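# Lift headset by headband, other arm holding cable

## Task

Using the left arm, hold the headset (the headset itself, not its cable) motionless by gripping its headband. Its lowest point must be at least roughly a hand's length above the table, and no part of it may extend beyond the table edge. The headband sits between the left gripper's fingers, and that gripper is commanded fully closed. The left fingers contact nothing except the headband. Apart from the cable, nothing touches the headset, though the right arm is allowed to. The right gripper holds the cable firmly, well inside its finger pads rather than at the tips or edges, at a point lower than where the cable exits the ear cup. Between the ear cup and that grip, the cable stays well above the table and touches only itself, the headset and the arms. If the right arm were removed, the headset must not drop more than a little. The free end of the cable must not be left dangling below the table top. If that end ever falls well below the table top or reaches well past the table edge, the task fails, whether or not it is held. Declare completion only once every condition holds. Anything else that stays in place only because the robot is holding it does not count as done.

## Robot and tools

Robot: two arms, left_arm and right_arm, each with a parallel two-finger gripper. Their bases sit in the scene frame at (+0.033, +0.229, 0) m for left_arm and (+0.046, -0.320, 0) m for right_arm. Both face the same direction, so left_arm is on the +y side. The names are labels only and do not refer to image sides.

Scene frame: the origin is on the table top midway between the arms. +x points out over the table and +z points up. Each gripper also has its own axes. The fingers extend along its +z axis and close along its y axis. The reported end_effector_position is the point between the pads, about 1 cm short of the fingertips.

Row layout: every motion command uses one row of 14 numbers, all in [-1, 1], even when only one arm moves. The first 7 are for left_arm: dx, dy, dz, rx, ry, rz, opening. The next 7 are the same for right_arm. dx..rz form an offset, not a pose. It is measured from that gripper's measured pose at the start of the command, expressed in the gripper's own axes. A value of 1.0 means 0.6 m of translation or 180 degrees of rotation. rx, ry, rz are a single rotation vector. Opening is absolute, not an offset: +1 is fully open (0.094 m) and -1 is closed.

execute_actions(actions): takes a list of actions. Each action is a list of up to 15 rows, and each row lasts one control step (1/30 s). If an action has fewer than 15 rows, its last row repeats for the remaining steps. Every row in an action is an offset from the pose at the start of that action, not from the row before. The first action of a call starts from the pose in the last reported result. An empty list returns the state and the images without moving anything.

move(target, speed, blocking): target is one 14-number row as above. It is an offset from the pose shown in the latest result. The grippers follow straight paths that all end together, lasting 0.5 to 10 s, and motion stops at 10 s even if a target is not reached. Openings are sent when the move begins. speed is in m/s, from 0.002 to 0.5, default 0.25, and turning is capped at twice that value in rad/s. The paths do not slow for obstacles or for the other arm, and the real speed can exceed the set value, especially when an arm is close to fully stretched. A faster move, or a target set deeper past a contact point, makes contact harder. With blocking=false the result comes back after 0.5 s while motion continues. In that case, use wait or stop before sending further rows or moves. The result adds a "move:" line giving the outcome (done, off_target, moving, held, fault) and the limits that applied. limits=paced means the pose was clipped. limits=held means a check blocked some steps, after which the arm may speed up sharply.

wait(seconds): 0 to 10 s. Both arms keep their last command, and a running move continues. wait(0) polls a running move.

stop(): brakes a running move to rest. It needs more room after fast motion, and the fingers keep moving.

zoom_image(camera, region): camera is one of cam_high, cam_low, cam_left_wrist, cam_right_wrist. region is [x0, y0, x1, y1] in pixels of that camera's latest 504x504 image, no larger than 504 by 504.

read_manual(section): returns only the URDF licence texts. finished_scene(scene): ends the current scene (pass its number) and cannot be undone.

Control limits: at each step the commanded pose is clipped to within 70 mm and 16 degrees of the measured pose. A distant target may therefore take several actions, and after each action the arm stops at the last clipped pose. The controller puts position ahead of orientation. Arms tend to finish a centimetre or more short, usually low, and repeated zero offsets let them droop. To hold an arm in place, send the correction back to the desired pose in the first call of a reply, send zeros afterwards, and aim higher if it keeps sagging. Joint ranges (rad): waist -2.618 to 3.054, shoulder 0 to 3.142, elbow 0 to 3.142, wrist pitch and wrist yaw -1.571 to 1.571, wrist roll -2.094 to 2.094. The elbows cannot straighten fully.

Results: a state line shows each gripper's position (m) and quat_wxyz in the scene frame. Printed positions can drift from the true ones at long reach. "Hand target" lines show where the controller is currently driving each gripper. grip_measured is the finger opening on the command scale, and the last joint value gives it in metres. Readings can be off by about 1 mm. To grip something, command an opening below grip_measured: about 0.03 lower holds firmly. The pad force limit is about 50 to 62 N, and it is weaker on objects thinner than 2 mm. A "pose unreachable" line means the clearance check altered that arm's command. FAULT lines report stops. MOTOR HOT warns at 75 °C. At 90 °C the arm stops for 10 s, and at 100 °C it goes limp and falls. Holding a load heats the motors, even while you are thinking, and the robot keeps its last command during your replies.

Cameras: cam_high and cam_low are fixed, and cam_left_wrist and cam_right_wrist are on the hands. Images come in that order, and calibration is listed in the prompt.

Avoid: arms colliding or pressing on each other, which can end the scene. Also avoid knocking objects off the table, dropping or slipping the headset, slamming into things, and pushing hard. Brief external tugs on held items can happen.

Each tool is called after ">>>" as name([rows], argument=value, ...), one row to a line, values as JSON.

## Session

>>> execute_actions(actions=[])

Scene clock: 0.00 s.
left_arm: end_effector_position=(+0.3194, -0.0824, +0.2795) grip_measured=-0.787 end_effector_quat_wxyz=(+0.256, +0.222, +0.929, -0.150) | right_arm: end_effector_position=(+0.4448, -0.5228, +0.3931) grip_measured=+1.000 end_effector_quat_wxyz=(+0.701, +0.320, +0.616, -0.164)
Joint positions: left_arm=[-0.85   1.696  1.88  -1.154 -0.048 -0.366  0.01 ] | right_arm=[-0.324  1.321  1.118  0.242  0.386  0.234  0.094]
Joint velocities: left_arm=[ 0.012 -0.017 -0.007 -0.037  0.007 -0.037 -0.002] | right_arm=[ 0.002 -0.017 -0.012 -0.022  0.037 -0.022  0.   ]
Motor temperatures (°C, as the motors report them): left_arm=[24 25 26 24 24 21] | right_arm=[22 30 25 28 22 22]
Hand target (left_arm): +0.323, -0.090, +0.294; +0.276, +0.216, +0.920, -0.177
Hand target (right_arm): +0.441, -0.521, +0.411; +0.717, +0.318, +0.599, -0.162
camera_calibration (this result's frames):
cam_left_wrist: T_world_to_cam=[[-0.652848, -0.750739, 0.100897, 0.109069], [-0.755191, 0.655436, -0.00955384, 0.334858], [-0.0589589, -0.0824335, -0.994851, 0.403845], [0, 0, 0, 1]] pos_world=[0.347897, -0.104306, 0.39396]
cam_right_wrist: T_world_to_cam=[[-0.65287, -0.752491, 0.0867027, -0.139887], [-0.569719, 0.412386, -0.710886, 0.772643], [0.49918, -0.513512, -0.697943, -0.111044], [0, 0, 0, 1]] pos_world=[0.404292, -0.480914, 0.483887]

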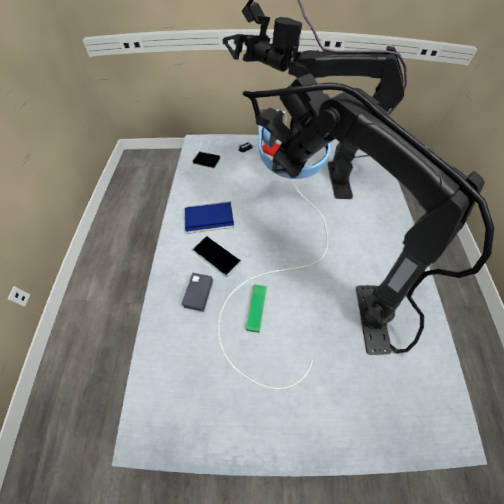

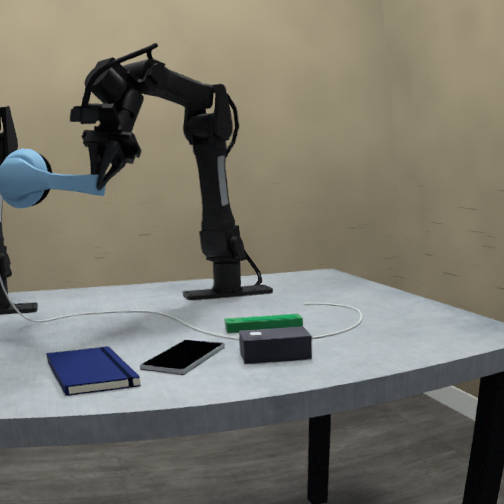

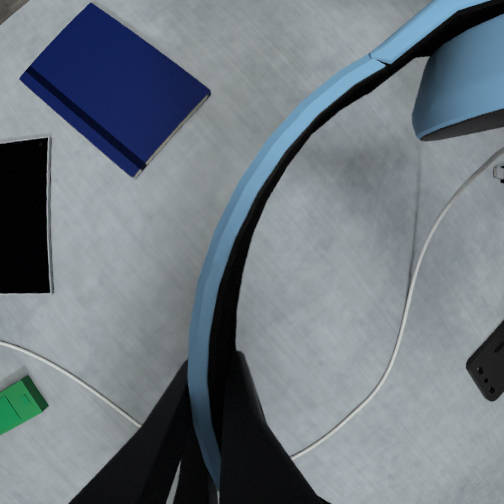

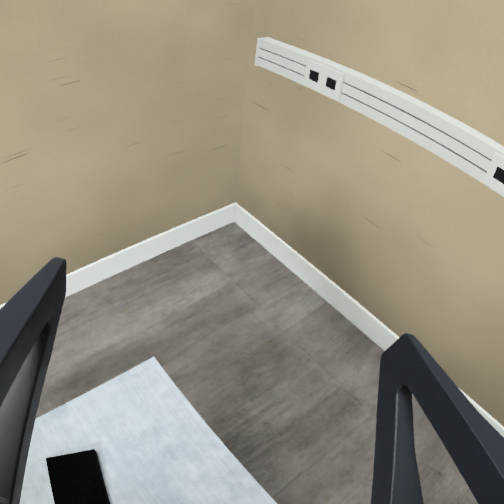

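Moving the right arm toward the cable side, while holding the headset arm at its target pose.

>>> move(target=[-0.022,-0.012,-0.012,0,0,0,-1, 0.43,0.013,-0.442,-0.72,0.096,-0.028,1], speed=0.3)

Scene clock: 21.23 s.
left_arm: end_effector_position=(+0.3189, -0.0766, +0.2713) grip_measured=-0.787 end_effector_quat_wxyz=(+0.226, +0.229, +0.940, -0.117) | right_arm: end_effector_position=(+0.3040, -0.3098, +0.1403) grip_measured=+1.000 end_effector_quat_wxyz=(+0.647, -0.289, +0.646, +0.285)
Joint positions: left_arm=[-0.85   1.761  1.972 -1.271 -0.067 -0.356  0.01 ] | right_arm=[-0.731  1.602  0.138  1.394 -1.565 -0.076  0.094]
Joint velocities: left_arm=[-0.012  0.012 -0.002 -0.007  0.007 -0.007 -0.   ] | right_arm=[ 0.007 -0.007  0.007  0.007  0.051 -0.066  0.   ]
Motor temperatures (°C, as the motors report them): left_arm=[24 28 28 28 23 21] | right_arm=[22 31 26 30 22 22]
Hand target (left_arm): +0.322, -0.089, +0.294; +0.255, +0.223, +0.929, -0.150
Hand target (right_arm): +0.300, -0.304, +0.137; +0.644, -0.291, +0.645, +0.292
Off the commanded pose (left_arm): 0.027 m, 5 deg.
Off the commanded pose (right_arm): 0.012 m, 42 deg; orientation clipped at the last step of the last action.
joint sent to its limit (right arm) — the command would take joint 5 (wrist yaw) past its lower limit, so that joint was sent only as far as its limit.
move: off_target (left_arm, right_arm); limits=paced
camera_calibration (this result's frames):
cam_left_wrist: T_world_to_cam=[[-0.648213, -0.758501, 0.0670465, 0.120991], [-0.754603, 0.651671, 0.0768054, 0.306608], [-0.101949, -0.000807231, -0.994789, 0.416092], [0, 0, 0, 1]] pos_world=[0.352216, -0.1077, 0.382263]
cam_right_wrist: T_world_to_cam=[[0.697351, -0.633857, 0.334555, -0.458086], [-0.318187, -0.692048, -0.64794, -0.00259894], [0.64223, 0.34539, -0.684285, 0.112891], [0, 0, 0, 1]] pos_world=[0.246118, -0.331151, 0.228821]

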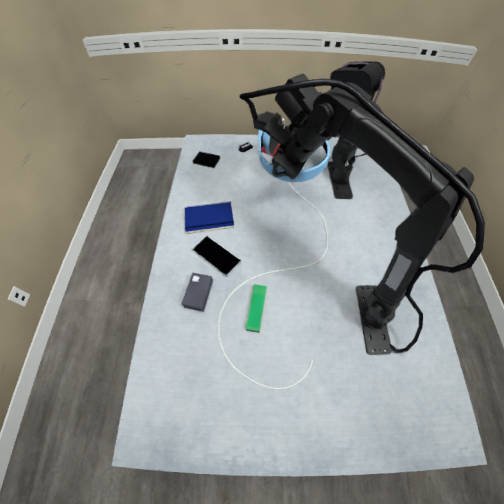

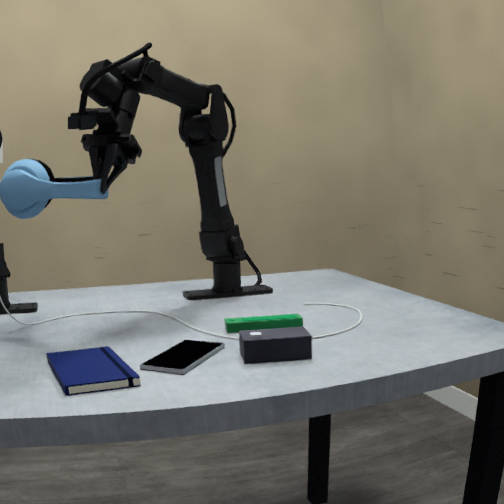

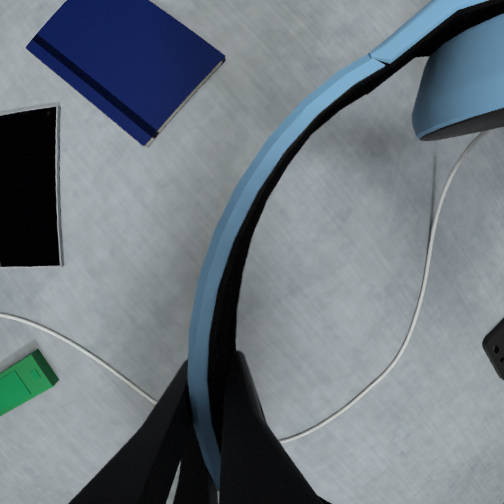

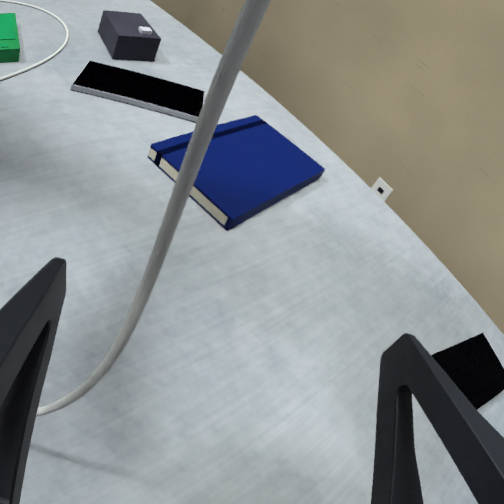

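>>> move(target=[0,0,0,0,0,0,-1, -0.03,0.025,0.12,0,0,0,1], speed=0.15)

Scene clock: 27.33 s.
left_arm: end_effector_position=(+0.3157, -0.0679, +0.2628) grip_measured=-0.787 end_effector_quat_wxyz=(+0.210, +0.234, +0.945, -0.093) | right_arm: end_effector_position=(+0.3363, -0.2479, +0.1466) grip_measured=+1.000 end_effector_quat_wxyz=(+0.636, -0.285, +0.656, +0.289)
Joint positions: left_arm=[-0.85   1.771  1.972 -1.315 -0.085 -0.346  0.01 ] | right_arm=[-0.347  1.495  0.138  1.294 -1.181 -0.04   0.094]
Joint velocities: left_arm=[-0.002 -0.002 -0.007 -0.051  0.007 -0.007 -0.001] | right_arm=[-0.007  0.002 -0.007  0.037 -0.037 -0.051  0.   ]
Motor temperatures (°C, as the motors report them): left_arm=[24 28 28 28 23 21] | right_arm=[22 31 26 30 22 22]
Hand target (left_arm): +0.319, -0.076, +0.272; +0.226, +0.229, +0.940, -0.116
Hand target (right_arm): +0.340, -0.247, +0.154; +0.642, -0.292, +0.650, +0.282
Off the commanded pose (left_arm): 0.013 m, 3 deg.
Off the commanded pose (right_arm): 0.013 m, 2 deg.
move: off_target (left_arm, right_arm)
camera_calibration (this result's frames):
cam_left_wrist: T_world_to_cam=[[-0.647463, -0.761143, 0.0381089, 0.133254], [-0.752308, 0.646336, 0.127605, 0.284824], [-0.121757, 0.0539497, -0.991093, 0.416298], [0, 0, 0, 1]] pos_world=[0.351239, -0.105126, 0.371167]
cam_right_wrist: T_world_to_cam=[[0.708376, -0.632667, 0.312948, -0.443805], [-0.338534, -0.693581, -0.635878, 0.0593102], [0.619353, 0.344497, -0.705495, 0.0856575], [0, 0, 0, 1]] pos_world=[0.281407, -0.269153, 0.237033]

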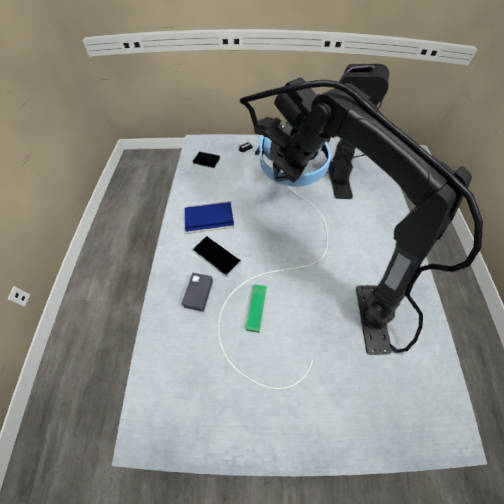

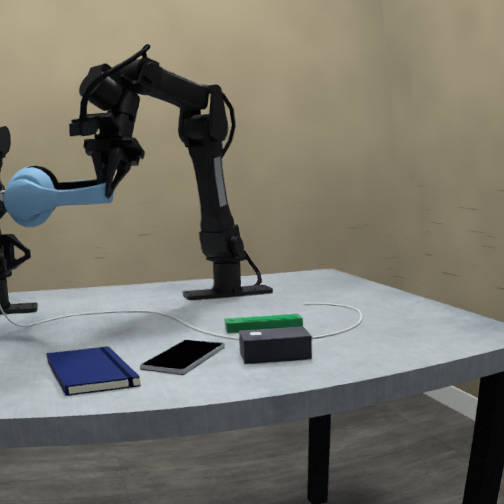

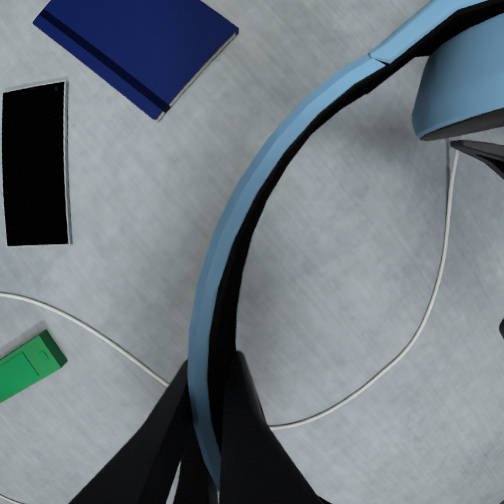

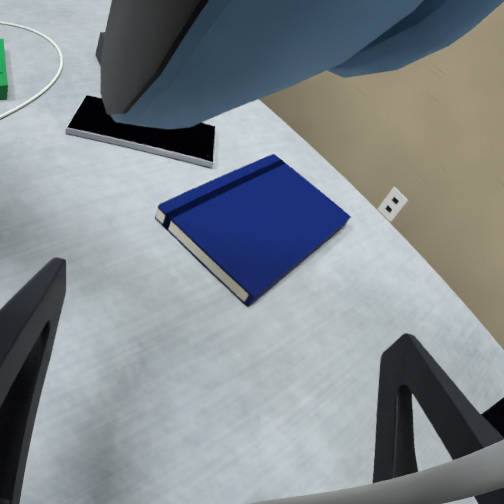

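>>> execute_actions([
  [[0,0,0,0,0,0,-1, -0.01,0,-0.03,0,0,0,1]],
  [[0,0,0,0,0,0,-1, 0,0,0,0,0,0,-1]],
  [[0,0,0,0,0,0,-1, 0,0,0,0,0,0,-1]],
])

Scene clock: 35.23 s.
left_arm: end_effector_position=(+0.3063, -0.0459, +0.2539) grip_measured=-0.787 end_effector_quat_wxyz=(+0.183, +0.243, +0.951, -0.047) | right_arm: end_effector_position=(+0.3295, -0.2608, +0.1536) grip_measured=-0.967 end_effector_quat_wxyz=(+0.641, -0.287, +0.652, +0.286)
Joint positions: left_arm=[-0.85   1.771  1.972 -1.414 -0.128 -0.327  0.01 ] | right_arm=[-0.427  1.445  0.138  1.258 -1.261 -0.042  0.002]
Joint velocities: left_arm=[ 0.002 -0.007 -0.012  0.007  0.007  0.037  0.   ] | right_arm=[-0.012  0.002 -0.002 -0.037 -0.022 -0.081  0.001]
Motor temperatures (°C, as the motors report them): left_arm=[24 29 28 28 23 21] | right_arm=[22 31 26 30 22 22]
Hand target (left_arm): +0.309, -0.053, +0.256; +0.191, +0.240, +0.950, -0.061
Hand target (right_arm): +0.329, -0.261, +0.154; +0.641, -0.287, +0.652, +0.286
Off the commanded pose (left_arm): 0.008 m, 2 deg.
Off the commanded pose (right_arm): 0.000 m, 0 deg.
camera_calibration (this result's frames):
cam_left_wrist: T_world_to_cam=[[-0.647693, -0.76157, -0.0224986, 0.159757], [-0.746426, 0.628338, 0.21918, 0.238773], [-0.152784, 0.158755, -0.975425, 0.415441], [0, 0, 0, 1]] pos_world=[0.345173, -0.0943169, 0.356492]
cam_right_wrist: T_world_to_cam=[[0.702672, -0.63283, 0.325235, -0.449307], [-0.329541, -0.694576, -0.639505, 0.0497789], [0.630598, 0.342184, -0.696603, 0.0935956], [0, 0, 0, 1]] pos_world=[0.273098, -0.281787, 0.243163]

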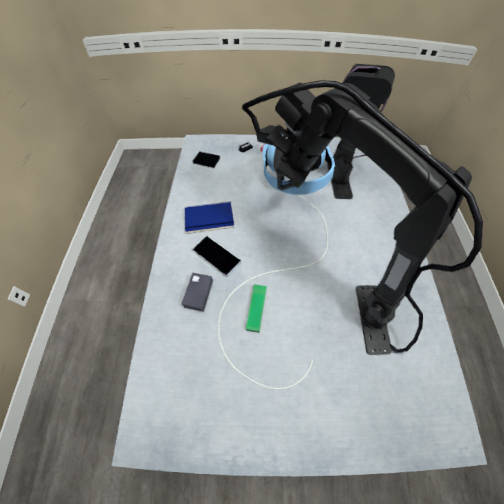

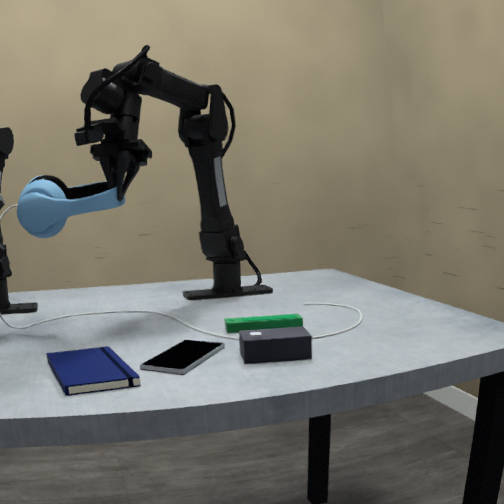

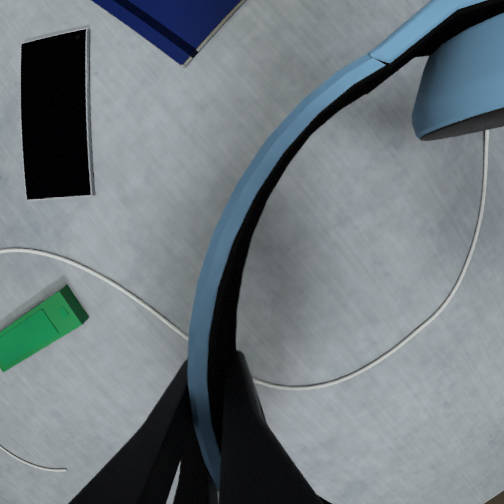

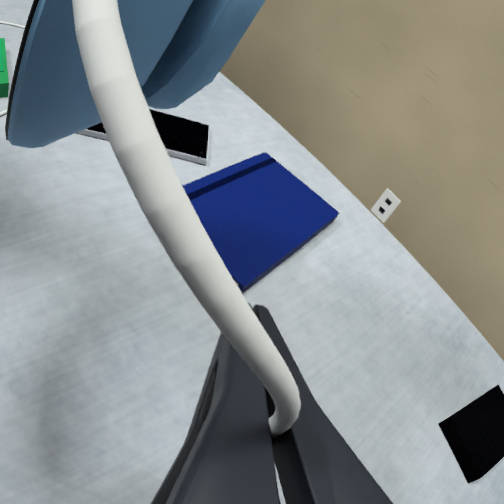

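>>> move(target=[-0.052,-0.035,-0.02,0,0,0,-1, 0,0,0,0,0,0,-1], speed=0.1)

Scene clock: 42.10 s.
left_arm: end_effector_position=(+0.3208, -0.0696, +0.2631) grip_measured=-0.787 end_effector_quat_wxyz=(+0.176, +0.250, +0.952, -0.032) | right_arm: end_effector_position=(+0.3295, -0.2608, +0.1536) grip_measured=-0.967 end_effector_quat_wxyz=(+0.641, -0.287, +0.652, +0.286)
Joint positions: left_arm=[-0.87   1.962  2.281 -1.562 -0.148 -0.333  0.01 ] | right_arm=[-0.427  1.445  0.138  1.258 -1.261 -0.042  0.002]
Joint velocities: left_arm=[ 0.017  0.007  0.002 -0.007  0.051 -0.051  0.   ] | right_arm=[-0.002 -0.002 -0.007 -0.051 -0.051  0.007 -0.   ]
Motor temperatures (°C, as the motors report them): left_arm=[24 29 28 28 23 21] | right_arm=[22 30 25 30 22 22]
Hand target (left_arm): +0.318, -0.075, +0.276; +0.188, +0.244, +0.950, -0.051
Hand target (right_arm): +0.329, -0.261, +0.154; +0.641, -0.287, +0.652, +0.286
Off the commanded pose (left_arm): 0.015 m, 2 deg.
Off the commanded pose (right_arm): 0.000 m, 0 deg.
joint sent to its limit (left arm) — the command would take joint 4 (wrist pitch) past its lower limit, so that joint was sent only as far as its limit.
move: off_target (left_arm)
camera_calibration (this result's frames):
cam_left_wrist: T_world_to_cam=[[-0.653648, -0.755513, -0.0440826, 0.159316], [-0.740289, 0.626204, 0.244624, 0.25363], [-0.157212, 0.192532, -0.968615, 0.432425], [0, 0, 0, 1]] pos_world=[0.359879, -0.121715, 0.363833]
cam_right_wrist: T_world_to_cam=[[0.702672, -0.63283, 0.325235, -0.449307], [-0.329541, -0.694576, -0.639505, 0.0497789], [0.630598, 0.342184, -0.696603, 0.0935956], [0, 0, 0, 1]] pos_world=[0.273098, -0.281787, 0.243163]

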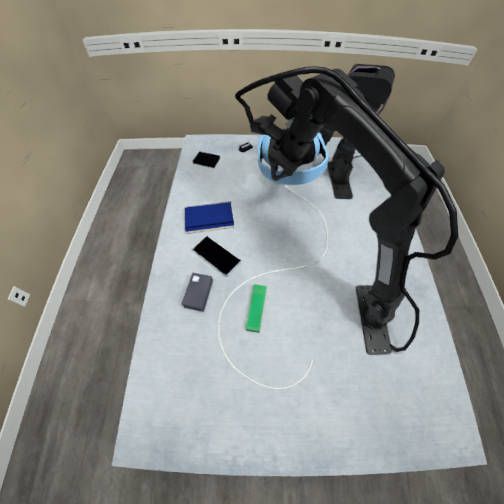

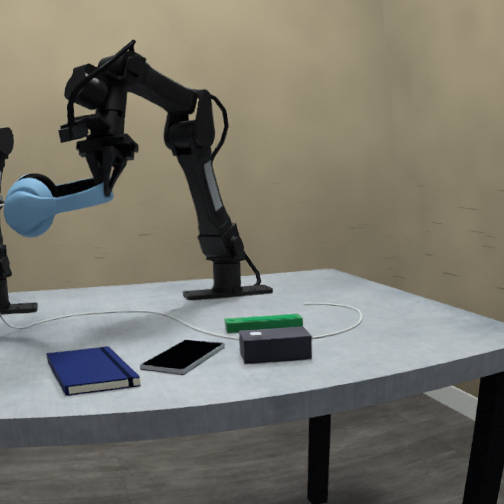

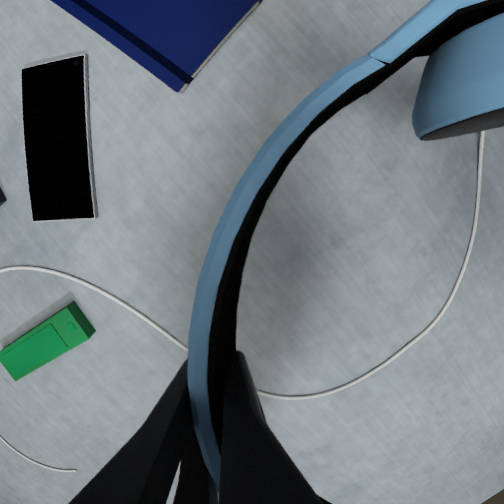

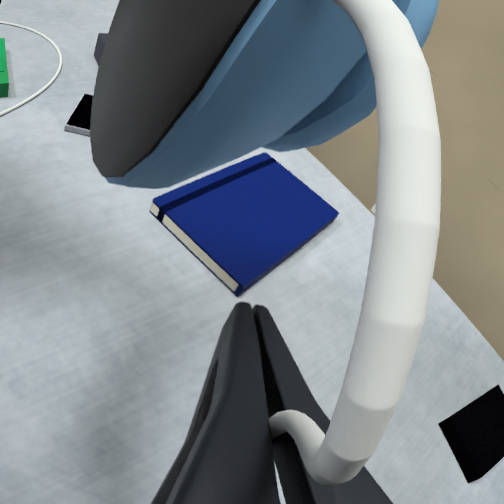

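Before ending scene 2, I'm zooming the right wrist camera to check where the cable sits in the jaw.

>>> zoom_image(camera="cam_right_wrist", region=[140, 280, 400, 504])

Region (140, 280, 400, 504) of cam_right_wrist's 504x504 image, scaled by 1.938, with more detail than that image has; it fills the top 434 rows of this view, and the rest is white.

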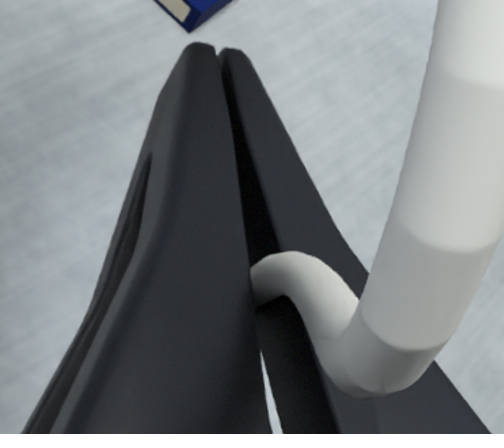

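The cable sits between the fingers about halfway along them. It stayed there while the cup moved, so the right gripper is holding it. The headset is raised and steady. Ending scene 2.

>>> finished_scene(scene=2)

The scene is finished: the task was done.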